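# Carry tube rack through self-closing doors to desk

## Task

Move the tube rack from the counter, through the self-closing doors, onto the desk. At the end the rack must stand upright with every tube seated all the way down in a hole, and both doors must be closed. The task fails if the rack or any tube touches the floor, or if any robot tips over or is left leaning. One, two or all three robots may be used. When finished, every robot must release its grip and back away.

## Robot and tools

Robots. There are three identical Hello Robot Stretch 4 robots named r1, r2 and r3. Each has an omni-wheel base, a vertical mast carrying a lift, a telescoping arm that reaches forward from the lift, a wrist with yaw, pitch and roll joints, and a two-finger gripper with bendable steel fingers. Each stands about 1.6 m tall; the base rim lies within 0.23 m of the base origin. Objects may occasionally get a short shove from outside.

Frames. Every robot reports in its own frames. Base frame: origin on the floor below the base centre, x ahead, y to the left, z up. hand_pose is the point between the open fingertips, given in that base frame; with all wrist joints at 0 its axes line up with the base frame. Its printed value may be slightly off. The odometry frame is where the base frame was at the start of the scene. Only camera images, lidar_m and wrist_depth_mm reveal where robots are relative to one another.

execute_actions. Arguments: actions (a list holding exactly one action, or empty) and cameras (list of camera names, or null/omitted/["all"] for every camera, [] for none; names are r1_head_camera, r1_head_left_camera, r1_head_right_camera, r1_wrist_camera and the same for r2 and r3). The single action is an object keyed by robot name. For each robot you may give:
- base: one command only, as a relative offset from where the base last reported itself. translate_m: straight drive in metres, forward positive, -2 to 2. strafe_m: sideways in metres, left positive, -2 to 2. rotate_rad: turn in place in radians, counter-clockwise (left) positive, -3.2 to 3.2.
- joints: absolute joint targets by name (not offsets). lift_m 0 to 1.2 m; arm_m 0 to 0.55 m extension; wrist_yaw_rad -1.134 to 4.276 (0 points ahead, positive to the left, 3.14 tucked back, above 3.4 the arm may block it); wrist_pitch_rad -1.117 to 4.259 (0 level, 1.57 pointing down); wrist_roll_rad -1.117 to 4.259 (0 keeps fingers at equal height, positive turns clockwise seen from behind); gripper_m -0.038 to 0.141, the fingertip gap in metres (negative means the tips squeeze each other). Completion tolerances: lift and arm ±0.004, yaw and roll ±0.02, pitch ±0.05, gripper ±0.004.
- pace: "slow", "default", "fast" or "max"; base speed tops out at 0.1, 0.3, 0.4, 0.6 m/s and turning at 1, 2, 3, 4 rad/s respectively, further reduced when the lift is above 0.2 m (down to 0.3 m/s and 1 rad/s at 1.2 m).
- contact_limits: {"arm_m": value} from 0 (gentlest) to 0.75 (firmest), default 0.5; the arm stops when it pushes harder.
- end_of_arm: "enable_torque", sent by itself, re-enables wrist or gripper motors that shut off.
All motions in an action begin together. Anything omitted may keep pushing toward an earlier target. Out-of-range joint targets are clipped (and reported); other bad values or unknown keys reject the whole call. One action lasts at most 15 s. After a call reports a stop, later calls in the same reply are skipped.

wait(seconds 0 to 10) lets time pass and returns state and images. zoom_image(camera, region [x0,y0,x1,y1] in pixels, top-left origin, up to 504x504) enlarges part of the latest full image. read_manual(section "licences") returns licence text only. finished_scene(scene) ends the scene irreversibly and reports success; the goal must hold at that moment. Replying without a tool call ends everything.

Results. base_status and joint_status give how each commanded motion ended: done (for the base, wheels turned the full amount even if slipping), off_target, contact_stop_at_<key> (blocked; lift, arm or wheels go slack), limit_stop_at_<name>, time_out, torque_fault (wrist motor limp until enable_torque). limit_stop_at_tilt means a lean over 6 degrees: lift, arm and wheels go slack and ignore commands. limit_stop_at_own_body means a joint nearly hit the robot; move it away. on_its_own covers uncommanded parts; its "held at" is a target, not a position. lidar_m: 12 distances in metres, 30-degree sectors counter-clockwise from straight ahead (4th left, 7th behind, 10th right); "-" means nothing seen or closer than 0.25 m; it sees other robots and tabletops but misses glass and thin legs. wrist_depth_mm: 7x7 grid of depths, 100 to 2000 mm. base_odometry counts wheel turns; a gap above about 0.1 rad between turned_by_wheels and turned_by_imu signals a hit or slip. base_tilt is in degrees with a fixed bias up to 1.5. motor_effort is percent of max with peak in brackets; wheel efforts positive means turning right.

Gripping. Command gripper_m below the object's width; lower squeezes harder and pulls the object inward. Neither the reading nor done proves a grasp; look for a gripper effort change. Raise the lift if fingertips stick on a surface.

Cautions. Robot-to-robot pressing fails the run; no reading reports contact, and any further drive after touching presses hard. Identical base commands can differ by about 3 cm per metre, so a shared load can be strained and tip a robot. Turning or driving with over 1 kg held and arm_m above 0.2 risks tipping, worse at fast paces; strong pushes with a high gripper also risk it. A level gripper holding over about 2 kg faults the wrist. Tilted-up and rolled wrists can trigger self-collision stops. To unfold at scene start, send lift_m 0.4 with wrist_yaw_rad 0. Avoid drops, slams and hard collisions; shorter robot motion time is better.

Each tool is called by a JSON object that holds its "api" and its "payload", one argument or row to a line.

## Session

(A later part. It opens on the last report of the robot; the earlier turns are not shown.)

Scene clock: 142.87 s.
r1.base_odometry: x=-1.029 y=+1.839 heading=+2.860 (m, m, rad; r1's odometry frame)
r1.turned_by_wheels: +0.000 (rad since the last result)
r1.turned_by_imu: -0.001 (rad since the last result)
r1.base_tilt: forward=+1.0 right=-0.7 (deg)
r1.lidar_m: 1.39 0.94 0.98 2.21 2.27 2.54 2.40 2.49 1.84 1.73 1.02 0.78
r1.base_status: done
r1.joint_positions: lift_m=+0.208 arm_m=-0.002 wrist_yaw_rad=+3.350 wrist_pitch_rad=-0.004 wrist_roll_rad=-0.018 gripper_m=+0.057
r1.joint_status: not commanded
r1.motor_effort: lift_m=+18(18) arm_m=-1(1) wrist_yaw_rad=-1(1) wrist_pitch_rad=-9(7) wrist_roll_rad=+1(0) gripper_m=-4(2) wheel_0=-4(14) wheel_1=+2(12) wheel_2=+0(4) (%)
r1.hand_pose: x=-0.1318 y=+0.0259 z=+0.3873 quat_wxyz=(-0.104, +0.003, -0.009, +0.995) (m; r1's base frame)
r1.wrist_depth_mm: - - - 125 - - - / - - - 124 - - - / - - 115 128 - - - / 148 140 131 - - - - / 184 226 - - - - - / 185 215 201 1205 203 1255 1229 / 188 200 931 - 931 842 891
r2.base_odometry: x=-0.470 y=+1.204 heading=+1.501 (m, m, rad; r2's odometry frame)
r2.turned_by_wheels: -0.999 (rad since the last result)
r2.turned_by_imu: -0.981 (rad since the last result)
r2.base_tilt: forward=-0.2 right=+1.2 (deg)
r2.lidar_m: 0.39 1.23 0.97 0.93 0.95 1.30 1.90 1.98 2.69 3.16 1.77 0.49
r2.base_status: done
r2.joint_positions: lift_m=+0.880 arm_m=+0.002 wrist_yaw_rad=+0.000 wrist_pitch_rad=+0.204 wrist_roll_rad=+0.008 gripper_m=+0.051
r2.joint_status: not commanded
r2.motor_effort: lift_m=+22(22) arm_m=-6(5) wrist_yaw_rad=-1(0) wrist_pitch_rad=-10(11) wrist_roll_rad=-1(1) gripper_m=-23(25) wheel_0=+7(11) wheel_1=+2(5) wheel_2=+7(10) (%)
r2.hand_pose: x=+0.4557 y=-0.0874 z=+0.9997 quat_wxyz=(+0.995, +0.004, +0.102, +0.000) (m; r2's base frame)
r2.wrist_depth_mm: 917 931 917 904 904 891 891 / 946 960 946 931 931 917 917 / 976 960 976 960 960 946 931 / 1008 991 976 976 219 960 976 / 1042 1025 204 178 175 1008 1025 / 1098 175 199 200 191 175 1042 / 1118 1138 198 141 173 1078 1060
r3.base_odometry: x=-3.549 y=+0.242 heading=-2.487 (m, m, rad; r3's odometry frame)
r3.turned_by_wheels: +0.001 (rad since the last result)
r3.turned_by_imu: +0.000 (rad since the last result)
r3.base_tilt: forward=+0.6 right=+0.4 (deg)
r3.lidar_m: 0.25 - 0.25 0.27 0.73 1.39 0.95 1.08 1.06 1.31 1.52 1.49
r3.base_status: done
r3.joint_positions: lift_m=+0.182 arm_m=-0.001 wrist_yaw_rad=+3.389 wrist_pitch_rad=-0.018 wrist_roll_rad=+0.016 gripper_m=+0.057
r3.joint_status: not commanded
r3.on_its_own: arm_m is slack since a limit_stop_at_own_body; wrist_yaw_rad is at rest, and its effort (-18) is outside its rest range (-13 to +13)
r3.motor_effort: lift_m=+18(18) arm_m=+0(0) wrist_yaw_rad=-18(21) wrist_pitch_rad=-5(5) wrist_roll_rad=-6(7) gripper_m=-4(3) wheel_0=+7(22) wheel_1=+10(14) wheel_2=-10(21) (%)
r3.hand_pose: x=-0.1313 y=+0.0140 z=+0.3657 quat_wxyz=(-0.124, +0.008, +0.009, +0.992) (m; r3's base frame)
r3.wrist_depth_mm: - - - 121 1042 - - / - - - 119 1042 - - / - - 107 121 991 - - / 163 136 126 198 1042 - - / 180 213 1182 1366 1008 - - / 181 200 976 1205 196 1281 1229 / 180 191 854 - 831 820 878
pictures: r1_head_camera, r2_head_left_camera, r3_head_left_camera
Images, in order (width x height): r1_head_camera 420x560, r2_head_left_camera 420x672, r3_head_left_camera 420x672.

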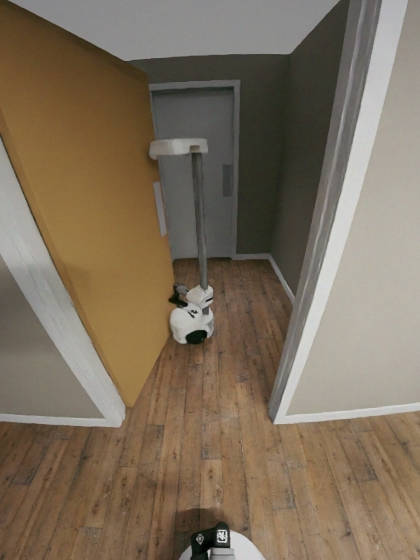

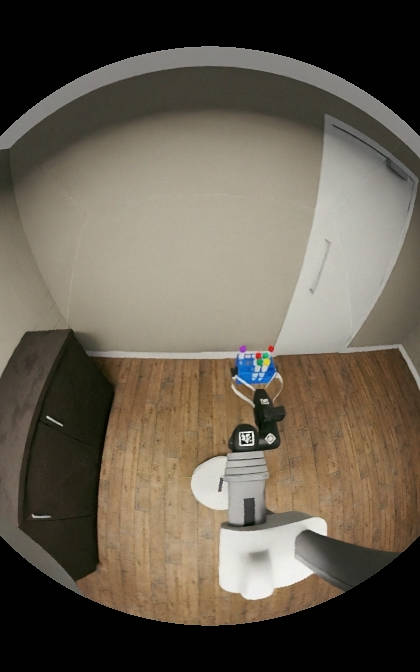

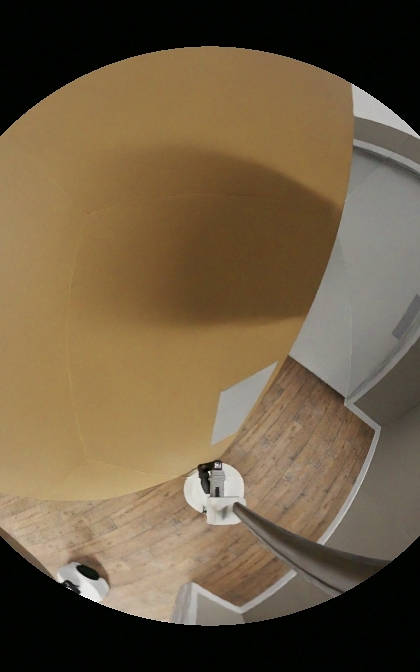

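{"api": "execute_actions", "payload": {
  "actions": [
    {"r3":{"base":{"rotate_rad":0.65}},"r1":{"base":{"translate_m":0.15}}}
  ],
  "cameras": []
}}

{"api": "execute_actions", "payload": {
  "actions": [
    {"r3":{"base":{"translate_m":0.2},"pace":"slow"},"r1":{"base":{"translate_m":0.6}}}
  ],
  "cameras": ["r1_head_right_camera","r3_head_left_camera"]
}}

Scene clock: 147.77 s.
r1.base_odometry: x=-1.173 y=+1.880 heading=+2.861 (m, m, rad; r1's odometry frame)
r1.turned_by_wheels: +0.000 (rad since the last result)
r1.turned_by_imu: -0.001 (rad since the last result)
r1.base_tilt: forward=+1.0 right=-0.7 (deg)
r1.lidar_m: 1.24 0.88 0.84 2.03 2.28 2.70 2.55 2.61 1.79 1.71 0.81 0.64
r1.base_status: done
r1.joint_positions: lift_m=+0.208 arm_m=-0.002 wrist_yaw_rad=+3.350 wrist_pitch_rad=-0.004 wrist_roll_rad=-0.018 gripper_m=+0.057
r1.joint_status: not commanded
r1.motor_effort: lift_m=+18(18) arm_m=-1(1) wrist_yaw_rad=-1(1) wrist_pitch_rad=-9(9) wrist_roll_rad=+1(0) gripper_m=-1(5) wheel_0=+5(9) wheel_1=+2(9) wheel_2=-4(15) (%)
r1.hand_pose: x=-0.1318 y=+0.0259 z=+0.3873 quat_wxyz=(-0.104, +0.003, -0.009, +0.995) (m; r1's base frame)
r1.wrist_depth_mm: - - - 125 - - - / - - - 125 - - - / - - 115 128 - - - / 148 140 131 - - - - / 184 225 - - - - - / 186 215 201 1182 202 1255 1205 / 188 200 917 - 931 842 878
r2.base_odometry: x=-0.470 y=+1.204 heading=+1.501 (m, m, rad; r2's odometry frame)
r2.turned_by_wheels: +0.000 (rad since the last result)
r2.turned_by_imu: +0.002 (rad since the last result)
r2.base_tilt: forward=-0.1 right=+1.0 (deg)
r2.lidar_m: 0.39 1.19 0.98 0.92 0.96 1.32 1.90 1.98 2.71 3.15 1.75 0.48
r2.base_status: not commanded
r2.joint_positions: lift_m=+0.880 arm_m=+0.002 wrist_yaw_rad=+0.000 wrist_pitch_rad=+0.204 wrist_roll_rad=+0.008 gripper_m=+0.051
r2.joint_status: not commanded
r2.motor_effort: lift_m=+22(22) arm_m=-5(5) wrist_yaw_rad=-1(0) wrist_pitch_rad=-9(7) wrist_roll_rad=+0(0) gripper_m=-26(24) wheel_0=+7(7) wheel_1=+2(2) wheel_2=+7(6) (%)
r2.hand_pose: x=+0.4557 y=-0.0874 z=+0.9997 quat_wxyz=(+0.995, +0.004, +0.102, +0.000) (m; r2's base frame)
r2.wrist_depth_mm: 917 904 904 891 904 891 878 / 946 946 946 917 931 931 917 / 991 960 960 946 946 946 946 / 1008 991 991 991 219 960 976 / 1042 1060 205 178 175 1025 991 / 1078 175 200 200 192 176 1042 / 1118 1118 199 141 173 1042 1042
r3.base_odometry: x=-3.549 y=+0.243 heading=-1.838 (m, m, rad; r3's odometry frame)
r3.turned_by_wheels: +0.649 (rad since the last result)
r3.turned_by_imu: +0.663 (rad since the last result)
r3.base_tilt: forward=+0.6 right=+0.4 (deg)
r3.lidar_m: - 0.25 0.34 1.26 0.93 0.95 1.09 1.11 1.40 1.50 0.25 0.25
r3.base_status: done
r3.joint_positions: lift_m=+0.182 arm_m=-0.001 wrist_yaw_rad=+3.382 wrist_pitch_rad=-0.017 wrist_roll_rad=+0.015 gripper_m=+0.057
r3.joint_status: not commanded
r3.on_its_own: arm_m is slack since a limit_stop_at_own_body
r3.motor_effort: lift_m=+18(18) arm_m=+0(0) wrist_yaw_rad=+2(19) wrist_pitch_rad=-7(8) wrist_roll_rad=-3(10) gripper_m=-3(4) wheel_0=-2(16) wheel_1=-1(6) wheel_2=-11(18) (%)
r3.hand_pose: x=-0.1312 y=+0.0162 z=+0.3655 quat_wxyz=(-0.120, +0.008, +0.008, +0.993) (m; r3's base frame)
r3.wrist_depth_mm: - - - 121 1138 1138 1098 / - - - 119 1138 1118 1078 / - - 109 122 1160 1118 1098 / 162 136 126 216 1182 1138 1098 / 179 217 1229 1205 1182 1138 1078 / 181 206 960 1182 197 1118 1025 / 180 193 842 - 820 820 866
pictures: none
No camera images: the call's "cameras" was empty. Leave "cameras" out to get every camera's image.

Scene clock: 151.23 s.
r1.base_odometry: x=-1.749 y=+2.047 heading=+2.861 (m, m, rad; r1's odometry frame)
r1.turned_by_wheels: +0.000 (rad since the last result)
r1.turned_by_imu: -0.001 (rad since the last result)
r1.base_tilt: forward=+1.0 right=-0.7 (deg)
r1.lidar_m: 0.98 0.74 0.64 0.61 2.32 3.10 3.18 3.26 1.81 0.30 0.32 1.19
r1.base_status: done
r1.joint_positions: lift_m=+0.208 arm_m=-0.002 wrist_yaw_rad=+3.350 wrist_pitch_rad=-0.004 wrist_roll_rad=-0.018 gripper_m=+0.057
r1.joint_status: not commanded
r1.motor_effort: lift_m=+18(18) arm_m=+0(1) wrist_yaw_rad=-1(0) wrist_pitch_rad=-9(11) wrist_roll_rad=-1(2) gripper_m=-3(3) wheel_0=+5(5) wheel_1=+2(8) wheel_2=-4(15) (%)
r1.hand_pose: x=-0.1318 y=+0.0259 z=+0.3873 quat_wxyz=(-0.104, +0.003, -0.009, +0.995) (m; r1's base frame)
r1.wrist_depth_mm: - - - 125 - - - / - - - 125 - - - / - - 115 128 - - - / 148 139 131 - - - - / 184 225 - - - - - / 185 215 201 1182 203 1281 1205 / 188 199 931 - 917 842 891
r2.base_odometry: x=-0.470 y=+1.204 heading=+1.501 (m, m, rad; r2's odometry frame)
r2.turned_by_wheels: +0.000 (rad since the last result)
r2.turned_by_imu: +0.001 (rad since the last result)
r2.base_tilt: forward=-0.2 right=+1.2 (deg)
r2.lidar_m: 0.40 1.25 0.97 0.93 0.96 1.32 1.91 1.98 2.69 3.13 1.76 0.48
r2.base_status: not commanded
r2.joint_positions: lift_m=+0.880 arm_m=+0.002 wrist_yaw_rad=+0.000 wrist_pitch_rad=+0.204 wrist_roll_rad=+0.008 gripper_m=+0.051
r2.joint_status: not commanded
r2.motor_effort: lift_m=+23(23) arm_m=-5(5) wrist_yaw_rad=+1(1) wrist_pitch_rad=-11(10) wrist_roll_rad=+0(0) gripper_m=-26(25) wheel_0=+7(7) wheel_1=+2(2) wheel_2=+7(6) (%)
r2.hand_pose: x=+0.4557 y=-0.0874 z=+0.9997 quat_wxyz=(+0.995, +0.004, +0.102, +0.000) (m; r2's base frame)
r2.wrist_depth_mm: 931 931 917 917 917 878 891 / 946 960 960 931 931 917 917 / 991 991 991 960 960 946 946 / 1008 1008 991 960 220 960 960 / 1042 1025 203 177 175 1008 1008 / 1078 174 200 201 191 175 1042 / 1118 1098 198 141 173 1060 1042
r3.base_odometry: x=-3.601 y=+0.050 heading=-1.837 (m, m, rad; r3's odometry frame)
r3.turned_by_wheels: +0.001 (rad since the last result)
r3.turned_by_imu: +0.002 (rad since the last result)
r3.base_tilt: forward=+0.6 right=+0.6 (deg)
r3.lidar_m: - 0.25 0.25 0.56 0.74 1.08 1.27 1.29 1.59 1.43 1.26 0.25
r3.base_status: done
r3.joint_positions: lift_m=+0.182 arm_m=-0.001 wrist_yaw_rad=+3.382 wrist_pitch_rad=-0.017 wrist_roll_rad=+0.015 gripper_m=+0.057
r3.joint_status: not commanded
r3.on_its_own: arm_m is slack since a limit_stop_at_own_body
r3.motor_effort: lift_m=+18(18) arm_m=+0(0) wrist_yaw_rad=+2(2) wrist_pitch_rad=-7(7) wrist_roll_rad=-4(3) gripper_m=-4(4) wheel_0=+11(21) wheel_1=+8(12) wheel_2=-10(19) (%)
r3.hand_pose: x=-0.1312 y=+0.0162 z=+0.3655 quat_wxyz=(-0.120, +0.008, +0.008, +0.993) (m; r3's base frame)
r3.wrist_depth_mm: - - - 121 1366 1281 1138 / - - - 119 1308 1308 1160 / - - 109 122 1336 1336 1182 / 162 136 127 216 1366 1308 1138 / 179 216 1430 1366 1336 1336 1098 / 180 206 960 1205 196 1255 1060 / 180 193 831 - 831 809 866
pictures: r1_head_right_camera, r3_head_left_camera
Images, in order (width x height): r1_head_right_camera 420x672, r3_head_left_camera 420x672.

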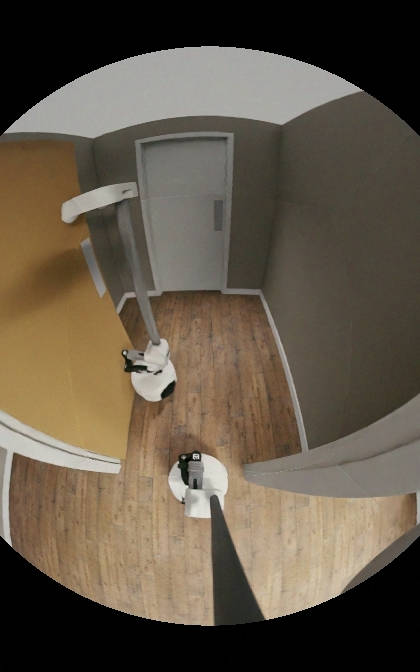

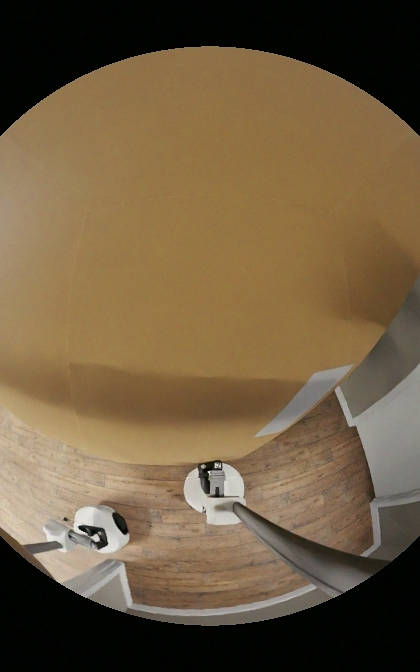

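{"api": "execute_actions", "payload": {
  "actions": [
    {"r3":{"base":{"translate_m":0.15},"pace":"slow"},"r1":{"base":{"translate_m":0.3}}}
  ],
  "cameras": ["r1_head_right_camera"]
}}

Scene clock: 157.60 s.
r1.base_odometry: x=-2.037 y=+2.130 heading=+2.861 (m, m, rad; r1's odometry frame)
r1.turned_by_wheels: +0.000 (rad since the last result)
r1.turned_by_imu: -0.001 (rad since the last result)
r1.base_tilt: forward=+1.0 right=-0.7 (deg)
r1.lidar_m: 2.01 0.43 0.42 0.61 0.61 3.10 3.50 3.54 0.37 0.68 0.88 1.18
r1.base_status: done
r1.joint_positions: lift_m=+0.208 arm_m=-0.002 wrist_yaw_rad=+3.350 wrist_pitch_rad=-0.004 wrist_roll_rad=-0.018 gripper_m=+0.057
r1.joint_status: not commanded
r1.motor_effort: lift_m=+18(18) arm_m=-1(1) wrist_yaw_rad=-1(1) wrist_pitch_rad=-7(9) wrist_roll_rad=+0(0) gripper_m=-4(2) wheel_0=+5(12) wheel_1=+5(7) wheel_2=-4(13) (%)
r1.hand_pose: x=-0.1318 y=+0.0259 z=+0.3873 quat_wxyz=(-0.104, +0.003, -0.009, +0.995) (m; r1's base frame)
r1.wrist_depth_mm: - - - 125 - - - / - - - 125 - - - / - - 115 129 - - - / 148 140 131 - - - - / 184 225 - - - - - / 186 215 201 1205 203 1255 1205 / 189 200 917 - 931 842 891
r2.base_odometry: x=-0.470 y=+1.204 heading=+1.501 (m, m, rad; r2's odometry frame)
r2.turned_by_wheels: +0.000 (rad since the last result)
r2.turned_by_imu: +0.002 (rad since the last result)
r2.base_tilt: forward=-0.2 right=+1.2 (deg)
r2.lidar_m: 0.40 1.23 0.99 0.90 0.95 1.29 1.91 1.99 2.67 3.16 1.78 0.45
r2.base_status: not commanded
r2.joint_positions: lift_m=+0.880 arm_m=+0.002 wrist_yaw_rad=+0.000 wrist_pitch_rad=+0.204 wrist_roll_rad=+0.008 gripper_m=+0.051
r2.joint_status: not commanded
r2.motor_effort: lift_m=+22(22) arm_m=-5(5) wrist_yaw_rad=+0(0) wrist_pitch_rad=-9(10) wrist_roll_rad=+0(1) gripper_m=-29(25) wheel_0=+7(7) wheel_1=+2(2) wheel_2=+6(6) (%)
r2.hand_pose: x=+0.4557 y=-0.0874 z=+0.9997 quat_wxyz=(+0.995, +0.004, +0.102, +0.000) (m; r2's base frame)
r2.wrist_depth_mm: 931 917 917 917 904 917 878 / 960 931 946 931 917 917 904 / 991 976 976 960 960 960 946 / 991 1008 1008 976 220 976 960 / 1042 1025 204 177 176 1025 1008 / 1098 175 200 200 193 175 1025 / 1098 1098 198 141 173 1078 1060
r3.base_odometry: x=-3.640 y=-0.094 heading=-1.837 (m, m, rad; r3's odometry frame)
r3.turned_by_wheels: +0.001 (rad since the last result)
r3.turned_by_imu: +0.218 (rad since the last result)
r3.base_tilt: forward=+0.5 right=+0.5 (deg)
r3.lidar_m: - 0.25 0.27 3.91 0.41 0.47 1.30 1.40 1.64 1.54 0.27 0.25
r3.base_status: done
r3.joint_positions: lift_m=+0.182 arm_m=-0.001 wrist_yaw_rad=+3.382 wrist_pitch_rad=-0.017 wrist_roll_rad=+0.015 gripper_m=+0.057
r3.joint_status: not commanded
r3.on_its_own: arm_m is slack since a limit_stop_at_own_body
r3.motor_effort: lift_m=+18(18) arm_m=+0(0) wrist_yaw_rad=+1(4) wrist_pitch_rad=-6(8) wrist_roll_rad=-3(3) gripper_m=-4(2) wheel_0=+18(30) wheel_1=+16(27) wheel_2=-25(27) (%)
r3.hand_pose: x=-0.1311 y=+0.0162 z=+0.3656 quat_wxyz=(-0.120, +0.008, +0.008, +0.993) (m; r3's base frame)
r3.wrist_depth_mm: - - - 121 1366 1255 1182 / - - - 120 1366 1229 1182 / - - 109 122 1336 1255 1182 / 162 136 127 216 1366 1281 1160 / 179 217 1576 1464 1336 1255 1205 / 181 206 960 1205 196 1229 1160 / 181 193 842 - 820 820 469
pictures: r1_head_right_camera
Images, in order (width x height): r1_head_right_camera 420x672.

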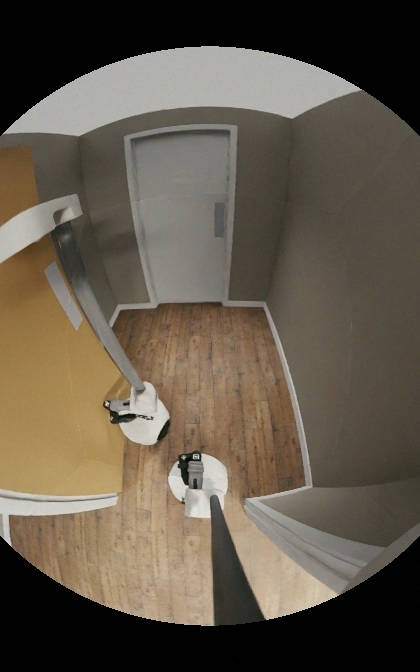

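{"api": "execute_actions", "payload": {
  "actions": [
    {"r3":{"base":{"strafe_m":-0.2},"pace":"slow"},"r1":{"base":{"strafe_m":-0.14}}}
  ],
  "cameras": ["r1_head_right_camera"]
}}

Scene clock: 163.53 s.
r1.base_odometry: x=-1.998 y=+2.264 heading=+2.861 (m, m, rad; r1's odometry frame)
r1.turned_by_wheels: +0.000 (rad since the last result)
r1.turned_by_imu: -0.001 (rad since the last result)
r1.base_tilt: forward=+1.0 right=-0.7 (deg)
r1.lidar_m: 2.01 0.68 0.67 0.75 0.77 3.30 3.51 0.27 0.26 0.67 0.70 1.00
r1.base_status: done
r1.joint_positions: lift_m=+0.208 arm_m=-0.002 wrist_yaw_rad=+3.350 wrist_pitch_rad=-0.004 wrist_roll_rad=-0.018 gripper_m=+0.057
r1.joint_status: not commanded
r1.motor_effort: lift_m=+18(18) arm_m=-1(1) wrist_yaw_rad=-1(1) wrist_pitch_rad=-10(10) wrist_roll_rad=+2(1) gripper_m=-3(0) wheel_0=+4(16) wheel_1=-3(11) wheel_2=+0(6) (%)
r1.hand_pose: x=-0.1318 y=+0.0259 z=+0.3873 quat_wxyz=(-0.104, +0.003, -0.009, +0.995) (m; r1's base frame)
r1.wrist_depth_mm: - - - 125 - - - / - - - 124 - - - / - - 115 129 - - - / 148 139 131 - - - - / 184 227 - - - - - / 186 216 202 1182 203 1229 1205 / 188 199 917 - 931 842 878
r2.base_odometry: x=-0.470 y=+1.204 heading=+1.501 (m, m, rad; r2's odometry frame)
r2.turned_by_wheels: +0.000 (rad since the last result)
r2.turned_by_imu: +0.002 (rad since the last result)
r2.base_tilt: forward=-0.1 right=+1.3 (deg)
r2.lidar_m: 0.38 1.26 0.96 0.93 0.96 1.31 1.91 1.98 2.69 3.17 1.75 0.46
r2.base_status: not commanded
r2.joint_positions: lift_m=+0.880 arm_m=+0.002 wrist_yaw_rad=+0.000 wrist_pitch_rad=+0.204 wrist_roll_rad=+0.008 gripper_m=+0.051
r2.joint_status: not commanded
r2.motor_effort: lift_m=+22(22) arm_m=-5(5) wrist_yaw_rad=-1(1) wrist_pitch_rad=-8(7) wrist_roll_rad=-1(0) gripper_m=-24(27) wheel_0=+7(7) wheel_1=+2(2) wheel_2=+6(7) (%)
r2.hand_pose: x=+0.4557 y=-0.0874 z=+0.9997 quat_wxyz=(+0.995, +0.004, +0.102, +0.000) (m; r2's base frame)
r2.wrist_depth_mm: 917 931 917 891 904 917 878 / 960 946 946 931 946 917 917 / 976 976 976 960 960 946 946 / 1025 1008 976 976 220 960 976 / 1025 1042 204 177 176 1025 991 / 1078 175 200 201 193 175 1025 / 1118 1098 198 141 173 1060 1060
r3.base_odometry: x=-3.832 y=-0.041 heading=-1.836 (m, m, rad; r3's odometry frame)
r3.turned_by_wheels: +0.001 (rad since the last result)
r3.turned_by_imu: +0.065 (rad since the last result)
r3.base_tilt: forward=+0.8 right=+0.4 (deg)
r3.lidar_m: - 0.25 0.33 4.12 0.67 0.78 1.32 1.45 1.43 1.34 0.25 0.25
r3.base_status: done
r3.joint_positions: lift_m=+0.182 arm_m=-0.001 wrist_yaw_rad=+3.382 wrist_pitch_rad=-0.017 wrist_roll_rad=+0.015 gripper_m=+0.057
r3.joint_status: not commanded
r3.on_its_own: arm_m is slack since a limit_stop_at_own_body
r3.motor_effort: lift_m=+18(18) arm_m=+0(0) wrist_yaw_rad=+2(2) wrist_pitch_rad=-6(6) wrist_roll_rad=-4(3) gripper_m=-4(3) wheel_0=+17(19) wheel_1=-1(14) wheel_2=-7(25) (%)
r3.hand_pose: x=-0.1311 y=+0.0162 z=+0.3656 quat_wxyz=(-0.120, +0.008, +0.008, +0.993) (m; r3's base frame)
r3.wrist_depth_mm: - - - 121 1336 1229 1138 / - - - 120 1366 1229 1160 / - - 109 122 1336 1229 1160 / 162 135 126 216 1366 1255 1160 / 179 217 1661 1499 1336 1255 1160 / 181 206 960 1205 196 1205 1160 / 180 193 842 - 831 820 866
pictures: r1_head_right_camera
Images, in order (width x height): r1_head_right_camera 420x672.

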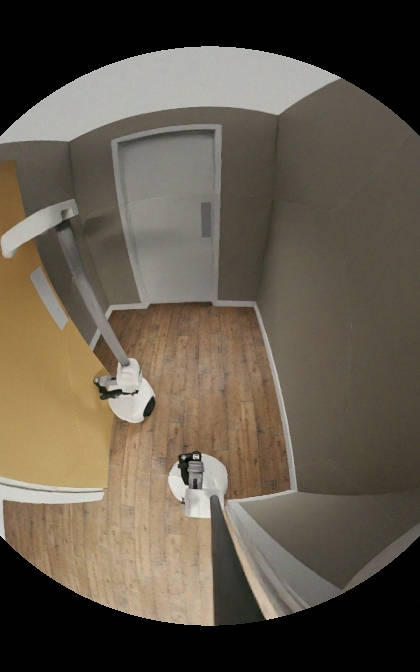

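{"api": "execute_actions", "payload": {
  "actions": [
    {"r1":{"base":{"translate_m":1.6},"pace":"max"}}
  ],
  "cameras": ["r1_head_right_camera"]
}}

Scene clock: 170.43 s.
r1.base_odometry: x=-3.536 y=+2.706 heading=+2.862 (m, m, rad; r1's odometry frame)
r1.turned_by_wheels: +0.000 (rad since the last result)
r1.turned_by_imu: -0.002 (rad since the last result)
r1.base_tilt: forward=+1.0 right=-0.7 (deg)
r1.lidar_m: 0.43 0.51 0.70 1.38 1.16 0.90 1.77 1.00 0.69 0.65 0.62 0.42
r1.base_status: done
r1.joint_positions: lift_m=+0.208 arm_m=-0.002 wrist_yaw_rad=+3.350 wrist_pitch_rad=-0.004 wrist_roll_rad=-0.018 gripper_m=+0.057
r1.joint_status: not commanded
r1.motor_effort: lift_m=+18(18) arm_m=-1(1) wrist_yaw_rad=-1(1) wrist_pitch_rad=-10(10) wrist_roll_rad=+0(1) gripper_m=-4(3) wheel_0=+2(8) wheel_1=+2(11) wheel_2=+0(19) (%)
r1.hand_pose: x=-0.1318 y=+0.0258 z=+0.3873 quat_wxyz=(-0.104, +0.003, -0.009, +0.995) (m; r1's base frame)
r1.wrist_depth_mm: - - - 125 - - 1499 / - - - 124 - - 1499 / - - 115 128 - - 904 / 148 140 131 1983 - - 842 / 184 225 1661 1983 - - 991 / 186 213 200 1182 203 1138 831 / 189 199 931 - 931 854 831
r2.base_odometry: x=-0.470 y=+1.204 heading=+1.501 (m, m, rad; r2's odometry frame)
r2.turned_by_wheels: +0.000 (rad since the last result)
r2.turned_by_imu: +0.002 (rad since the last result)
r2.base_tilt: forward=-0.2 right=+1.0 (deg)
r2.lidar_m: 0.41 1.25 0.98 0.92 0.92 1.32 1.93 1.95 2.71 3.16 1.77 0.44
r2.base_status: not commanded
r2.joint_positions: lift_m=+0.880 arm_m=+0.002 wrist_yaw_rad=+0.000 wrist_pitch_rad=+0.204 wrist_roll_rad=+0.008 gripper_m=+0.051
r2.joint_status: not commanded
r2.motor_effort: lift_m=+22(22) arm_m=-6(6) wrist_yaw_rad=+0(0) wrist_pitch_rad=-9(12) wrist_roll_rad=-1(0) gripper_m=-28(24) wheel_0=+7(7) wheel_1=+2(2) wheel_2=+7(7) (%)
r2.hand_pose: x=+0.4557 y=-0.0874 z=+0.9997 quat_wxyz=(+0.995, +0.004, +0.102, +0.000) (m; r2's base frame)
r2.wrist_depth_mm: 917 917 931 891 904 891 878 / 960 946 946 931 931 931 917 / 991 991 960 960 960 960 946 / 1008 1008 991 960 219 976 976 / 1042 1025 204 177 176 1008 1025 / 1078 175 200 201 191 175 1025 / 1118 1118 198 141 173 1060 1060
r3.base_odometry: x=-3.832 y=-0.041 heading=-1.836 (m, m, rad; r3's odometry frame)
r3.turned_by_wheels: +0.000 (rad since the last result)
r3.turned_by_imu: +0.000 (rad since the last result)
r3.base_tilt: forward=+0.6 right=+0.4 (deg)
r3.lidar_m: - 0.25 0.33 4.09 1.16 1.34 1.32 0.89 0.91 1.36 0.25 0.25
r3.base_status: not commanded
r3.joint_positions: lift_m=+0.182 arm_m=-0.001 wrist_yaw_rad=+3.382 wrist_pitch_rad=-0.017 wrist_roll_rad=+0.015 gripper_m=+0.057
r3.joint_status: not commanded
r3.on_its_own: arm_m is slack since a limit_stop_at_own_body
r3.motor_effort: lift_m=+18(18) arm_m=+0(0) wrist_yaw_rad=+1(2) wrist_pitch_rad=-6(6) wrist_roll_rad=-4(3) gripper_m=-4(2) wheel_0=+17(17) wheel_1=-1(1) wheel_2=-7(7) (%)
r3.hand_pose: x=-0.1311 y=+0.0162 z=+0.3656 quat_wxyz=(-0.120, +0.008, +0.008, +0.993) (m; r3's base frame)
r3.wrist_depth_mm: - - - 121 1366 1229 1160 / - - - 120 1336 1229 1160 / - - 109 122 1336 1255 1160 / 162 136 126 216 1366 1281 1182 / 180 216 1618 1499 1336 1255 1182 / 180 207 960 1205 196 1205 1160 / 180 193 842 - 842 809 866
pictures: r1_head_right_camera
Images, in order (width x height): r1_head_right_camera 420x672.

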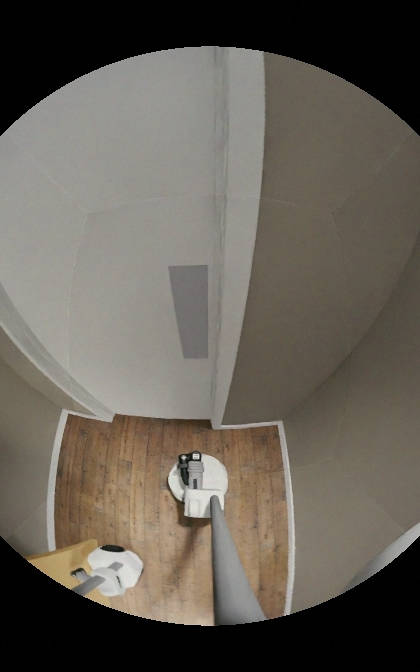

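{"api": "execute_actions", "payload": {
  "actions": [
    {"r1":{"base":{"strafe_m":0.17},"pace":"max"}}
  ],
  "cameras": []
}}

{"api": "execute_actions", "payload": {
  "actions": [
    {"r1":{"base":{"translate_m":0.25},"pace":"max"}}
  ],
  "cameras": ["r1_head_right_camera"]
}}

{"api": "execute_actions", "payload": {
  "actions": [
    {"r1":{"base":{"translate_m":0.35},"pace":"slow"},"r2":{"joints":{"lift_m":0.8},"base":{"translate_m":0.5},"pace":"default"}}
  ],
  "cameras": ["r1_head_right_camera","r2_head_right_camera"]
}}

Scene clock: 176.17 s.
r1.base_odometry: x=-3.583 y=+2.543 heading=+2.862 (m, m, rad; r1's odometry frame)
r1.turned_by_wheels: +0.000 (rad since the last result)
r1.turned_by_imu: -0.001 (rad since the last result)
r1.base_tilt: forward=+1.0 right=-0.7 (deg)
r1.lidar_m: 0.47 0.49 0.70 1.17 1.25 0.83 0.97 1.26 0.87 0.83 0.62 0.49
r1.base_status: done
r1.joint_positions: lift_m=+0.208 arm_m=-0.002 wrist_yaw_rad=+3.350 wrist_pitch_rad=-0.004 wrist_roll_rad=-0.018 gripper_m=+0.057
r1.joint_status: not commanded
r1.motor_effort: lift_m=+18(18) arm_m=+0(1) wrist_yaw_rad=-1(1) wrist_pitch_rad=-9(7) wrist_roll_rad=+1(1) gripper_m=-1(5) wheel_0=+1(16) wheel_1=-3(14) wheel_2=+0(2) (%)
r1.hand_pose: x=-0.1318 y=+0.0259 z=+0.3873 quat_wxyz=(-0.104, +0.003, -0.009, +0.995) (m; r1's base frame)
r1.wrist_depth_mm: - - - 125 - - 1182 / - - - 124 - - 1182 / - - 115 128 - 946 1182 / 148 140 131 - - 878 960 / 183 226 1983 1983 - 946 1078 / 185 214 201 1160 202 842 778 / 188 200 931 - 917 820 788
r2.base_odometry: x=-0.470 y=+1.204 heading=+1.501 (m, m, rad; r2's odometry frame)
r2.turned_by_wheels: +0.000 (rad since the last result)
r2.turned_by_imu: +0.001 (rad since the last result)
r2.base_tilt: forward=-0.2 right=+1.1 (deg)
r2.lidar_m: 0.41 1.26 0.98 0.90 0.95 1.28 1.91 2.01 2.67 3.15 1.75 0.51
r2.base_status: not commanded
r2.joint_positions: lift_m=+0.880 arm_m=+0.002 wrist_yaw_rad=+0.000 wrist_pitch_rad=+0.204 wrist_roll_rad=+0.008 gripper_m=+0.051
r2.joint_status: not commanded
r2.motor_effort: lift_m=+22(22) arm_m=-5(6) wrist_yaw_rad=+0(1) wrist_pitch_rad=-9(9) wrist_roll_rad=+0(0) gripper_m=-24(26) wheel_0=+7(7) wheel_1=+2(2) wheel_2=+7(7) (%)
r2.hand_pose: x=+0.4557 y=-0.0874 z=+0.9997 quat_wxyz=(+0.995, +0.004, +0.102, +0.000) (m; r2's base frame)
r2.wrist_depth_mm: 917 931 917 904 917 891 904 / 960 960 946 931 931 931 931 / 976 976 960 960 946 946 931 / 1008 991 991 976 220 976 960 / 1042 1060 204 177 176 1008 1042 / 1060 175 199 201 191 176 1025 / 1118 1098 198 141 173 1078 1060
r3.base_odometry: x=-3.832 y=-0.041 heading=-1.836 (m, m, rad; r3's odometry frame)
r3.turned_by_wheels: +0.000 (rad since the last result)
r3.turned_by_imu: +0.000 (rad since the last result)
r3.base_tilt: forward=+0.6 right=+0.5 (deg)
r3.lidar_m: - 0.25 0.33 4.09 1.16 1.33 1.31 0.90 0.83 1.36 0.26 0.25
r3.base_status: not commanded
r3.joint_positions: lift_m=+0.182 arm_m=-0.001 wrist_yaw_rad=+3.382 wrist_pitch_rad=-0.017 wrist_roll_rad=+0.015 gripper_m=+0.057
r3.joint_status: not commanded
r3.on_its_own: arm_m is slack since a limit_stop_at_own_body
r3.motor_effort: lift_m=+18(18) arm_m=+0(0) wrist_yaw_rad=+2(2) wrist_pitch_rad=-6(6) wrist_roll_rad=-3(4) gripper_m=-3(2) wheel_0=+17(17) wheel_1=-1(1) wheel_2=-7(7) (%)
r3.hand_pose: x=-0.1311 y=+0.0162 z=+0.3656 quat_wxyz=(-0.120, +0.008, +0.008, +0.993) (m; r3's base frame)
r3.wrist_depth_mm: - - - 121 1336 1255 1138 / - - - 120 1366 1255 1138 / - - 109 122 1366 1229 1160 / 162 135 127 216 1336 1255 1160 / 179 216 1618 1499 1336 1255 1160 / 181 206 960 1205 196 1205 1138 / 180 193 842 - 831 820 866
pictures: none
No camera images: the call's "cameras" was empty. Leave "cameras" out to get every camera's image.

Scene clock: 177.87 s.
r1.base_odometry: x=-3.823 y=+2.612 heading=+2.862 (m, m, rad; r1's odometry frame)
r1.turned_by_wheels: +0.000 (rad since the last result)
r1.turned_by_imu: +0.000 (rad since the last result)
r1.base_tilt: forward=+1.0 right=-0.7 (deg)
r1.lidar_m: 0.25 0.25 0.36 0.64 1.27 1.04 1.11 1.23 0.88 0.81 0.31 0.27
r1.base_status: done
r1.joint_positions: lift_m=+0.208 arm_m=-0.002 wrist_yaw_rad=+3.350 wrist_pitch_rad=-0.004 wrist_roll_rad=-0.018 gripper_m=+0.057
r1.joint_status: not commanded
r1.motor_effort: lift_m=+18(18) arm_m=-1(1) wrist_yaw_rad=-1(1) wrist_pitch_rad=-6(7) wrist_roll_rad=+0(0) gripper_m=-3(1) wheel_0=+3(11) wheel_1=+3(10) wheel_2=-1(18) (%)
r1.hand_pose: x=-0.1318 y=+0.0259 z=+0.3873 quat_wxyz=(-0.104, +0.003, -0.009, +0.995) (m; r1's base frame)
r1.wrist_depth_mm: - - - 125 - 1618 1229 / - - - 125 - 1618 1205 / - - 115 128 - 1537 1255 / 148 140 131 - - 1205 1182 / 184 225 1983 - - 1118 1118 / 185 214 202 1205 202 1060 1042 / 189 199 917 - 904 842 891
r2.base_odometry: x=-0.470 y=+1.204 heading=+1.501 (m, m, rad; r2's odometry frame)
r2.turned_by_wheels: +0.000 (rad since the last result)
r2.turned_by_imu: +0.001 (rad since the last result)
r2.base_tilt: forward=-0.3 right=+1.3 (deg)
r2.lidar_m: 0.41 1.26 0.97 0.92 0.98 1.30 1.90 1.98 2.69 3.16 1.77 0.48
r2.base_status: not commanded
r2.joint_positions: lift_m=+0.880 arm_m=+0.002 wrist_yaw_rad=+0.000 wrist_pitch_rad=+0.204 wrist_roll_rad=+0.008 gripper_m=+0.051
r2.joint_status: not commanded
r2.motor_effort: lift_m=+22(22) arm_m=-5(6) wrist_yaw_rad=+0(0) wrist_pitch_rad=-10(9) wrist_roll_rad=+0(0) gripper_m=-28(27) wheel_0=+7(7) wheel_1=+2(2) wheel_2=+7(6) (%)
r2.hand_pose: x=+0.4557 y=-0.0874 z=+0.9997 quat_wxyz=(+0.995, +0.004, +0.102, +0.000) (m; r2's base frame)
r2.wrist_depth_mm: 931 931 931 917 904 904 878 / 946 946 946 946 946 917 904 / 976 976 960 976 946 960 931 / 1008 991 991 991 220 976 946 / 1025 1042 204 177 176 976 991 / 1078 175 200 200 191 175 1060 / 1098 1098 198 141 173 1060 1060
r3.base_odometry: x=-3.832 y=-0.041 heading=-1.836 (m, m, rad; r3's odometry frame)
r3.turned_by_wheels: +0.000 (rad since the last result)
r3.turned_by_imu: +0.000 (rad since the last result)
r3.base_tilt: forward=+0.8 right=+0.5 (deg)
r3.lidar_m: - 0.25 0.31 4.09 1.14 1.31 1.31 1.46 1.06 1.35 0.25 0.25
r3.base_status: not commanded
r3.joint_positions: lift_m=+0.182 arm_m=-0.001 wrist_yaw_rad=+3.382 wrist_pitch_rad=-0.017 wrist_roll_rad=+0.015 gripper_m=+0.057
r3.joint_status: not commanded
r3.on_its_own: arm_m is slack since a limit_stop_at_own_body
r3.motor_effort: lift_m=+18(18) arm_m=+0(0) wrist_yaw_rad=+2(2) wrist_pitch_rad=-7(6) wrist_roll_rad=-3(3) gripper_m=-2(4) wheel_0=+17(17) wheel_1=-1(1) wheel_2=-7(7) (%)
r3.hand_pose: x=-0.1311 y=+0.0162 z=+0.3656 quat_wxyz=(-0.120, +0.008, +0.008, +0.993) (m; r3's base frame)
r3.wrist_depth_mm: - - - 121 1366 1255 1160 / - - - 119 1336 1205 1182 / - - 109 122 1336 1281 1182 / 162 136 127 216 1366 1255 1160 / 179 217 1618 1499 1336 1255 1138 / 181 206 960 1205 196 1229 1138 / 180 193 842 - 820 820 866
pictures: r1_head_right_camera
Images, in order (width x height): r1_head_right_camera 420x672.

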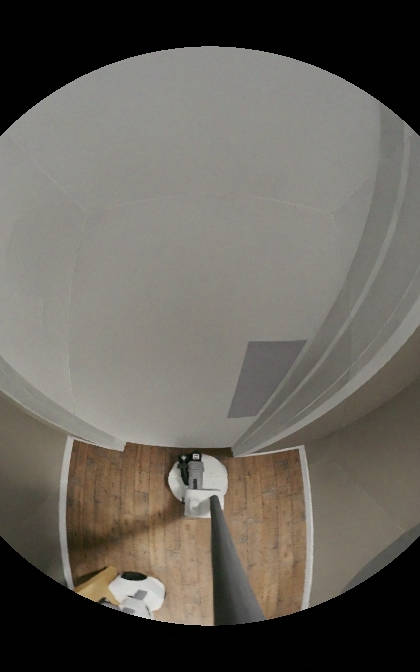

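Scene clock: 182.63 s.
r1.base_odometry: x=-4.159 y=+2.708 heading=+2.862 (m, m, rad; r1's odometry frame)
r1.turned_by_wheels: +0.001 (rad since the last result)
r1.turned_by_imu: +0.006 (rad since the last result)
r1.base_tilt: forward=+1.0 right=-0.7 (deg)
r1.lidar_m: 0.25 - 0.25 0.29 0.65 1.39 1.41 1.24 0.25 0.25 0.74 0.25
r1.base_status: done
r1.joint_positions: lift_m=+0.208 arm_m=-0.002 wrist_yaw_rad=+3.350 wrist_pitch_rad=-0.004 wrist_roll_rad=-0.018 gripper_m=+0.057
r1.joint_status: not commanded
r1.motor_effort: lift_m=+18(18) arm_m=-1(1) wrist_yaw_rad=-1(1) wrist_pitch_rad=-9(7) wrist_roll_rad=+0(1) gripper_m=+0(3) wheel_0=+13(20) wheel_1=+9(13) wheel_2=-15(21) (%)
r1.hand_pose: x=-0.1318 y=+0.0258 z=+0.3873 quat_wxyz=(-0.104, +0.003, -0.009, +0.995) (m; r1's base frame)
r1.wrist_depth_mm: - - - 125 - 1661 1430 / - - - 124 - 1708 1661 / - - 115 128 - 1708 - / 148 140 131 - - 1537 - / 184 225 1983 - 1983 1430 1661 / 186 214 201 1182 202 1255 1229 / 189 200 931 - 917 842 891
r2.base_odometry: x=-0.435 y=+1.702 heading=+1.501 (m, m, rad; r2's odometry frame)
r2.turned_by_wheels: +0.000 (rad since the last result)
r2.turned_by_imu: -0.001 (rad since the last result)
r2.base_tilt: forward=-0.1 right=+1.2 (deg)
r2.lidar_m: 0.39 0.74 1.00 0.93 0.96 1.34 2.39 2.51 3.27 3.07 0.79 0.45
r2.base_status: done
r2.joint_positions: lift_m=+0.800 arm_m=+0.002 wrist_yaw_rad=+0.000 wrist_pitch_rad=+0.204 wrist_roll_rad=+0.008 gripper_m=+0.051
r2.joint_status: all done
r2.motor_effort: lift_m=+18(21) arm_m=-5(5) wrist_yaw_rad=-1(0) wrist_pitch_rad=-10(9) wrist_roll_rad=+1(0) gripper_m=-27(25) wheel_0=+7(11) wheel_1=+2(2) wheel_2=-5(16) (%)
r2.hand_pose: x=+0.4557 y=-0.0874 z=+0.9200 quat_wxyz=(+0.995, +0.004, +0.102, +0.000) (m; r2's base frame)
r2.wrist_depth_mm: 455 452 449 445 442 439 436 / 462 462 459 455 452 449 449 / 480 484 473 469 469 466 469 / 492 488 488 477 216 480 473 / 508 508 203 177 176 496 492 / 525 175 200 200 191 175 504 / 544 535 197 141 173 521 517
r3.base_odometry: x=-3.832 y=-0.041 heading=-1.836 (m, m, rad; r3's odometry frame)
r3.turned_by_wheels: +0.000 (rad since the last result)
r3.turned_by_imu: +0.000 (rad since the last result)
r3.base_tilt: forward=+0.6 right=+0.3 (deg)
r3.lidar_m: - 0.25 0.33 4.10 1.14 1.34 1.32 1.47 1.35 1.37 0.25 0.25
r3.base_status: not commanded
r3.joint_positions: lift_m=+0.182 arm_m=-0.001 wrist_yaw_rad=+3.382 wrist_pitch_rad=-0.017 wrist_roll_rad=+0.015 gripper_m=+0.057
r3.joint_status: not commanded
r3.on_its_own: arm_m is slack since a limit_stop_at_own_body
r3.motor_effort: lift_m=+18(18) arm_m=+0(0) wrist_yaw_rad=+2(3) wrist_pitch_rad=-7(6) wrist_roll_rad=-3(3) gripper_m=+0(2) wheel_0=+17(17) wheel_1=-1(1) wheel_2=-8(7) (%)
r3.hand_pose: x=-0.1311 y=+0.0162 z=+0.3656 quat_wxyz=(-0.120, +0.008, +0.008, +0.993) (m; r3's base frame)
r3.wrist_depth_mm: - - - 121 1336 1255 1138 / - - - 119 1336 1255 1160 / - - 109 122 1366 1229 1160 / 162 136 126 216 1366 1255 1160 / 179 216 1661 1499 1366 1229 1160 / 180 206 960 1205 196 1205 1138 / 180 192 831 - 831 820 878
pictures: r1_head_right_camera, r2_head_right_camera
Images, in order (width x height): r1_head_right_camera 420x672, r2_head_right_camera 420x672.

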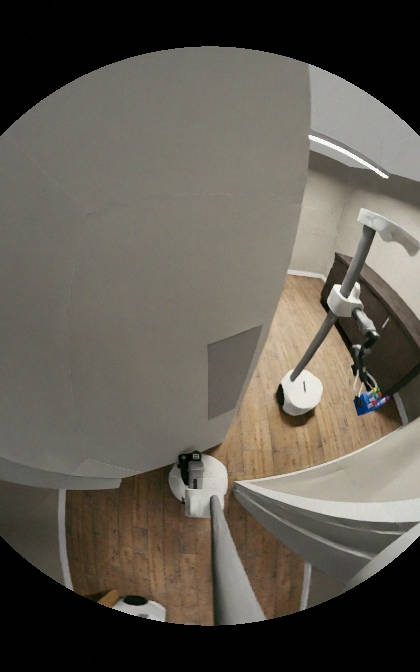

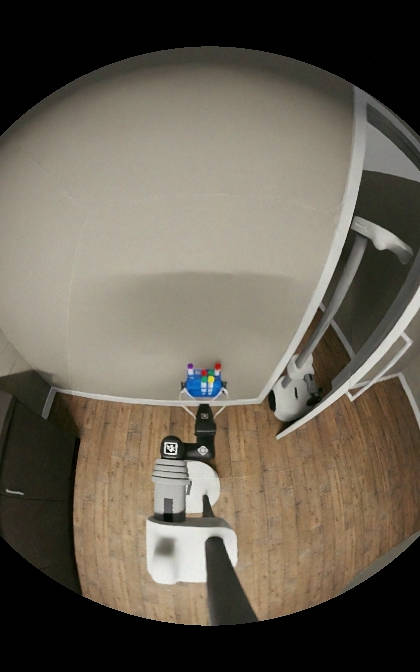

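{"api": "execute_actions", "payload": {
  "actions": [
    {"r1":{"base":{"translate_m":0.35}}}
  ],
  "cameras": []
}}

{"api": "execute_actions", "payload": {
  "actions": [
    {"r1":{"base":{"rotate_rad":0.93}}}
  ],
  "cameras": ["r1_head_right_camera","r2_head_right_camera"]
}}

Scene clock: 189.00 s.
r1.base_odometry: x=-4.495 y=+2.804 heading=+2.863 (m, m, rad; r1's odometry frame)
r1.turned_by_wheels: +0.001 (rad since the last result)
r1.turned_by_imu: +0.002 (rad since the last result)
r1.base_tilt: forward=+1.0 right=-0.7 (deg)
r1.lidar_m: 0.25 0.25 - 0.25 0.35 1.74 1.74 0.43 0.51 0.70 0.73 2.54
r1.base_status: done
r1.joint_positions: lift_m=+0.208 arm_m=-0.002 wrist_yaw_rad=+3.350 wrist_pitch_rad=-0.004 wrist_roll_rad=-0.018 gripper_m=+0.057
r1.joint_status: not commanded
r1.motor_effort: lift_m=+18(18) arm_m=+0(1) wrist_yaw_rad=-1(46) wrist_pitch_rad=-8(9) wrist_roll_rad=+1(0) gripper_m=-4(2) wheel_0=+8(19) wheel_1=+10(19) wheel_2=-8(20) (%)
r1.hand_pose: x=-0.1319 y=+0.0258 z=+0.3873 quat_wxyz=(-0.104, +0.003, -0.009, +0.995) (m; r1's base frame)
r1.wrist_depth_mm: - - - 125 - 1983 - / - - - 124 - 1921 - / - - 114 128 - 1808 - / 148 139 131 - - 1921 - / 183 225 1921 - 1983 1808 - / 185 215 200 1182 202 1255 1205 / 188 200 820 - 931 854 878
r2.base_odometry: x=-0.435 y=+1.702 heading=+1.501 (m, m, rad; r2's odometry frame)
r2.turned_by_wheels: +0.000 (rad since the last result)
r2.turned_by_imu: +0.002 (rad since the last result)
r2.base_tilt: forward=-0.2 right=+1.2 (deg)
r2.lidar_m: 0.41 0.72 1.00 0.92 0.97 1.35 2.41 2.51 3.26 0.78 0.71 0.42
r2.base_status: not commanded
r2.joint_positions: lift_m=+0.800 arm_m=+0.002 wrist_yaw_rad=+0.000 wrist_pitch_rad=+0.204 wrist_roll_rad=+0.008 gripper_m=+0.051
r2.joint_status: not commanded
r2.motor_effort: lift_m=+18(18) arm_m=-5(6) wrist_yaw_rad=+0(0) wrist_pitch_rad=-10(9) wrist_roll_rad=-1(0) gripper_m=-24(28) wheel_0=+7(7) wheel_1=+2(2) wheel_2=-5(5) (%)
r2.hand_pose: x=+0.4557 y=-0.0874 z=+0.9200 quat_wxyz=(+0.995, +0.004, +0.102, +0.000) (m; r2's base frame)
r2.wrist_depth_mm: 452 452 449 445 439 439 442 / 462 462 459 459 455 455 449 / 477 477 477 469 466 459 462 / 496 492 484 480 216 480 477 / 508 508 204 176 176 492 492 / 530 175 200 200 192 175 508 / 539 544 198 141 173 521 512
r3.base_odometry: x=-3.832 y=-0.041 heading=-1.836 (m, m, rad; r3's odometry frame)
r3.turned_by_wheels: +0.000 (rad since the last result)
r3.turned_by_imu: +0.000 (rad since the last result)
r3.base_tilt: forward=+0.7 right=+0.5 (deg)
r3.lidar_m: - 0.25 0.34 4.12 1.15 1.34 1.31 1.46 1.55 1.34 0.25 0.25
r3.base_status: not commanded
r3.joint_positions: lift_m=+0.182 arm_m=-0.001 wrist_yaw_rad=+3.382 wrist_pitch_rad=-0.017 wrist_roll_rad=+0.015 gripper_m=+0.057
r3.joint_status: not commanded
r3.on_its_own: arm_m is slack since a limit_stop_at_own_body
r3.motor_effort: lift_m=+18(18) arm_m=+0(0) wrist_yaw_rad=+2(2) wrist_pitch_rad=-6(6) wrist_roll_rad=-3(3) gripper_m=-3(2) wheel_0=+17(17) wheel_1=-1(1) wheel_2=-7(7) (%)
r3.hand_pose: x=-0.1311 y=+0.0162 z=+0.3656 quat_wxyz=(-0.120, +0.008, +0.008, +0.993) (m; r3's base frame)
r3.wrist_depth_mm: - - - 121 1366 1255 1160 / - - - 119 1336 1281 1138 / - - 109 122 1336 1229 1160 / 162 136 126 216 1366 1255 1160 / 179 216 1618 1464 1366 1255 1160 / 181 206 976 1205 196 1205 1160 / 180 193 831 - 831 820 878
pictures: none
No camera images: the call's "cameras" was empty. Leave "cameras" out to get every camera's image.

Scene clock: 190.63 s.
r1.base_odometry: x=-4.494 y=+2.804 heading=-2.491 (m, m, rad; r1's odometry frame)
r1.turned_by_wheels: +0.929 (rad since the last result)
r1.turned_by_imu: +0.933 (rad since the last result)
r1.base_tilt: forward=+1.0 right=-0.7 (deg)
r1.lidar_m: - 0.25 0.30 0.83 1.74 0.44 0.45 0.70 0.75 2.29 0.29 0.25
r1.base_status: done
r1.joint_positions: lift_m=+0.208 arm_m=-0.002 wrist_yaw_rad=+3.350 wrist_pitch_rad=-0.004 wrist_roll_rad=-0.018 gripper_m=+0.057
r1.joint_status: not commanded
r1.motor_effort: lift_m=+17(18) arm_m=+0(1) wrist_yaw_rad=-1(28) wrist_pitch_rad=-9(9) wrist_roll_rad=+1(1) gripper_m=+1(1) wheel_0=-1(19) wheel_1=-1(9) wheel_2=-12(23) (%)
r1.hand_pose: x=-0.1319 y=+0.0258 z=+0.3873 quat_wxyz=(-0.104, +0.003, -0.009, +0.995) (m; r1's base frame)
r1.wrist_depth_mm: - - - 125 580 539 1661 / - - - 125 585 539 1661 / - - 115 128 591 544 1661 / 148 140 131 732 585 549 1661 / 184 225 1576 891 521 554 1661 / 185 215 201 788 202 559 1182 / 188 199 931 - 549 580 891
r2.base_odometry: x=-0.435 y=+1.702 heading=+1.501 (m, m, rad; r2's odometry frame)
r2.turned_by_wheels: +0.000 (rad since the last result)
r2.turned_by_imu: +0.001 (rad since the last result)
r2.base_tilt: forward=-0.2 right=+1.2 (deg)
r2.lidar_m: 0.38 0.72 0.98 0.92 0.99 1.34 2.41 2.51 3.29 0.76 0.73 0.44
r2.base_status: not commanded
r2.joint_positions: lift_m=+0.800 arm_m=+0.002 wrist_yaw_rad=+0.000 wrist_pitch_rad=+0.204 wrist_roll_rad=+0.008 gripper_m=+0.051
r2.joint_status: not commanded
r2.motor_effort: lift_m=+18(18) arm_m=-5(5) wrist_yaw_rad=+0(1) wrist_pitch_rad=-9(9) wrist_roll_rad=-2(1) gripper_m=-25(29) wheel_0=+7(7) wheel_1=+2(2) wheel_2=-5(5) (%)
r2.hand_pose: x=+0.4557 y=-0.0874 z=+0.9200 quat_wxyz=(+0.995, +0.004, +0.102, +0.000) (m; r2's base frame)
r2.wrist_depth_mm: 455 449 449 442 442 442 439 / 466 466 462 462 452 449 449 / 480 473 473 473 466 462 462 / 496 492 484 480 216 477 477 / 517 504 204 177 176 496 496 / 525 175 200 201 191 175 508 / 544 539 198 141 173 525 517
r3.base_odometry: x=-3.832 y=-0.041 heading=-1.836 (m, m, rad; r3's odometry frame)
r3.turned_by_wheels: +0.000 (rad since the last result)
r3.turned_by_imu: +0.000 (rad since the last result)
r3.base_tilt: forward=+0.8 right=+0.4 (deg)
r3.lidar_m: - 0.25 0.31 4.10 1.13 1.34 1.31 1.44 1.50 1.34 0.25 0.25
r3.base_status: not commanded
r3.joint_positions: lift_m=+0.182 arm_m=-0.001 wrist_yaw_rad=+3.382 wrist_pitch_rad=-0.017 wrist_roll_rad=+0.015 gripper_m=+0.057
r3.joint_status: not commanded
r3.on_its_own: arm_m is slack since a limit_stop_at_own_body
r3.motor_effort: lift_m=+18(18) arm_m=+0(0) wrist_yaw_rad=+2(2) wrist_pitch_rad=-6(7) wrist_roll_rad=-3(3) gripper_m=-4(3) wheel_0=+17(17) wheel_1=-1(1) wheel_2=-7(7) (%)
r3.hand_pose: x=-0.1311 y=+0.0162 z=+0.3656 quat_wxyz=(-0.120, +0.008, +0.008, +0.993) (m; r3's base frame)
r3.wrist_depth_mm: - - - 121 1336 1229 1182 / - - - 119 1366 1255 1160 / - - 109 122 1366 1255 1160 / 162 135 127 216 1366 1255 1182 / 179 216 1661 1464 1366 1255 1160 / 181 206 976 1229 195 1229 1138 / 180 193 831 - 831 820 866
pictures: r1_head_right_camera, r2_head_right_camera
Images, in order (width x height): r1_head_right_camera 420x672, r2_head_right_camera 420x672.

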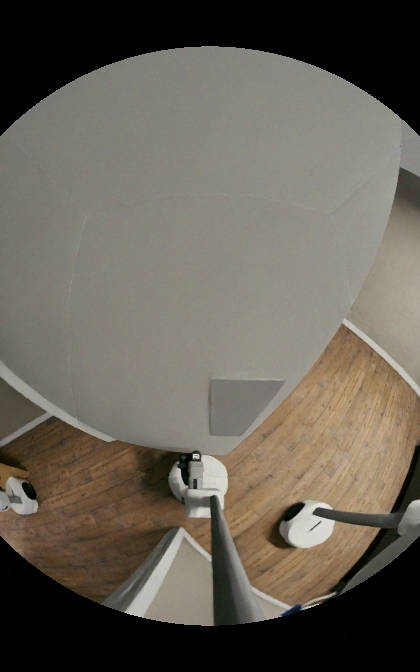

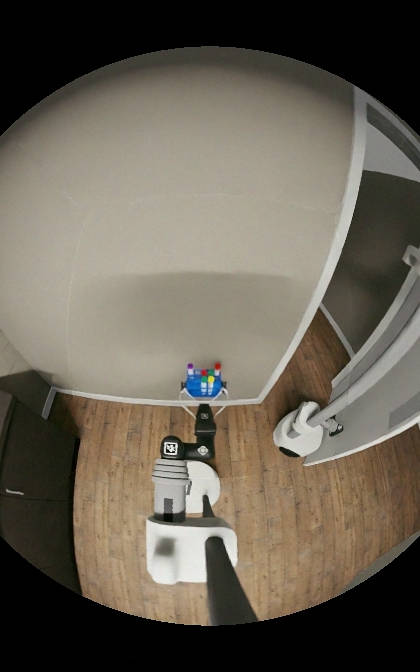

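{"api": "execute_actions", "payload": {
  "actions": [
    {"r1":{"base":{"translate_m":0.52}},"r2":{"base":{"strafe_m":-0.4}}}
  ],
  "cameras": ["r1_head_right_camera","r2_head_right_camera"]
}}

Scene clock: 198.83 s.
r1.base_odometry: x=-4.908 y=+2.489 heading=-2.490 (m, m, rad; r1's odometry frame)
r1.turned_by_wheels: +0.001 (rad since the last result)
r1.turned_by_imu: +0.000 (rad since the last result)
r1.base_tilt: forward=+1.0 right=-0.7 (deg)
r1.lidar_m: 0.25 - 0.25 0.25 0.54 2.09 0.78 0.68 0.71 2.62 2.42 2.45
r1.base_status: done
r1.joint_positions: lift_m=+0.208 arm_m=-0.002 wrist_yaw_rad=+3.350 wrist_pitch_rad=-0.004 wrist_roll_rad=-0.018 gripper_m=+0.057
r1.joint_status: not commanded
r1.motor_effort: lift_m=+17(17) arm_m=+0(0) wrist_yaw_rad=-2(29) wrist_pitch_rad=-10(8) wrist_roll_rad=+1(0) gripper_m=+0(1) wheel_0=+9(21) wheel_1=+7(13) wheel_2=-6(23) (%)
r1.hand_pose: x=-0.1319 y=+0.0258 z=+0.3873 quat_wxyz=(-0.104, +0.003, -0.009, +0.995) (m; r1's base frame)
r1.wrist_depth_mm: - - - 125 1025 - - / - - - 124 1060 - - / - - 114 128 1060 - - / 148 140 131 1336 1078 - - / 184 226 - 1661 1042 - - / 185 214 202 1205 202 1255 1229 / 188 200 866 - 917 854 878
r2.base_odometry: x=-0.036 y=+1.674 heading=+1.501 (m, m, rad; r2's odometry frame)
r2.turned_by_wheels: +0.000 (rad since the last result)
r2.turned_by_imu: +0.003 (rad since the last result)
r2.base_tilt: forward=-0.1 right=+1.2 (deg)
r2.lidar_m: 0.40 0.74 1.01 1.32 1.39 1.90 2.41 2.48 2.89 0.67 0.82 0.44
r2.base_status: done
r2.joint_positions: lift_m=+0.800 arm_m=+0.002 wrist_yaw_rad=+0.000 wrist_pitch_rad=+0.204 wrist_roll_rad=+0.008 gripper_m=+0.051
r2.joint_status: not commanded
r2.motor_effort: lift_m=+18(18) arm_m=-6(5) wrist_yaw_rad=+2(0) wrist_pitch_rad=-8(12) wrist_roll_rad=+0(3) gripper_m=-26(26) wheel_0=+4(14) wheel_1=-1(11) wheel_2=+0(7) (%)
r2.hand_pose: x=+0.4557 y=-0.0874 z=+0.9200 quat_wxyz=(+0.995, +0.004, +0.102, +0.000) (m; r2's base frame)
r2.wrist_depth_mm: 459 459 459 452 449 1756 1863 / 477 473 469 469 459 - 1863 / 484 488 480 480 462 - - / 504 504 496 488 216 - - / 521 517 204 177 175 - - / 535 175 200 201 191 175 - / 554 549 198 141 173 1499 1618
r3.base_odometry: x=-3.832 y=-0.041 heading=-1.836 (m, m, rad; r3's odometry frame)
r3.turned_by_wheels: +0.000 (rad since the last result)
r3.turned_by_imu: +0.000 (rad since the last result)
r3.base_tilt: forward=+0.6 right=+0.4 (deg)
r3.lidar_m: - 0.25 0.34 4.10 1.15 1.32 1.29 1.46 1.52 1.36 0.26 0.25
r3.base_status: not commanded
r3.joint_positions: lift_m=+0.182 arm_m=-0.001 wrist_yaw_rad=+3.382 wrist_pitch_rad=-0.017 wrist_roll_rad=+0.015 gripper_m=+0.057
r3.joint_status: not commanded
r3.on_its_own: arm_m is slack since a limit_stop_at_own_body
r3.motor_effort: lift_m=+18(18) arm_m=+0(0) wrist_yaw_rad=+3(2) wrist_pitch_rad=-7(7) wrist_roll_rad=-3(3) gripper_m=-2(3) wheel_0=+17(17) wheel_1=-1(1) wheel_2=-7(7) (%)
r3.hand_pose: x=-0.1311 y=+0.0162 z=+0.3656 quat_wxyz=(-0.120, +0.008, +0.008, +0.993) (m; r3's base frame)
r3.wrist_depth_mm: - - - 121 1336 1255 1160 / - - - 119 1366 1229 1160 / - - 109 122 1366 1255 1182 / 162 136 127 216 1366 1255 1160 / 179 217 1618 1499 1366 1255 1182 / 181 206 976 1205 196 1205 1138 / 180 193 842 - 820 820 866
pictures: r1_head_right_camera, r2_head_right_camera
Images, in order (width x height): r1_head_right_camera 420x672, r2_head_right_camera 420x672.

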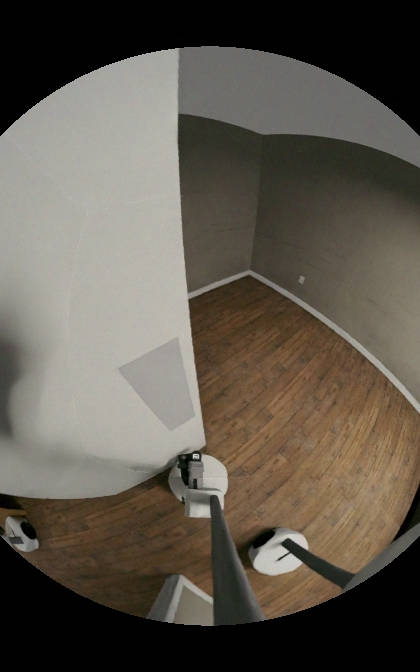

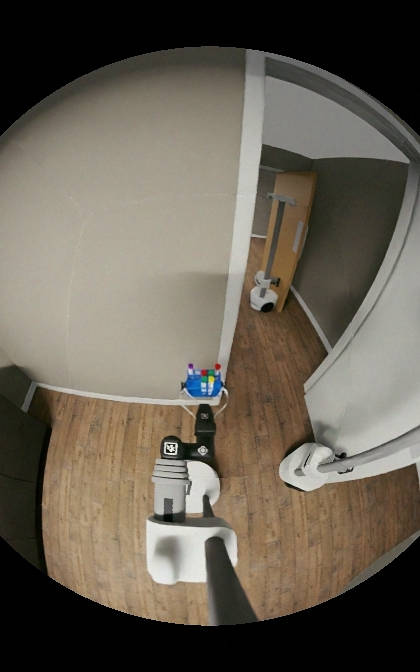

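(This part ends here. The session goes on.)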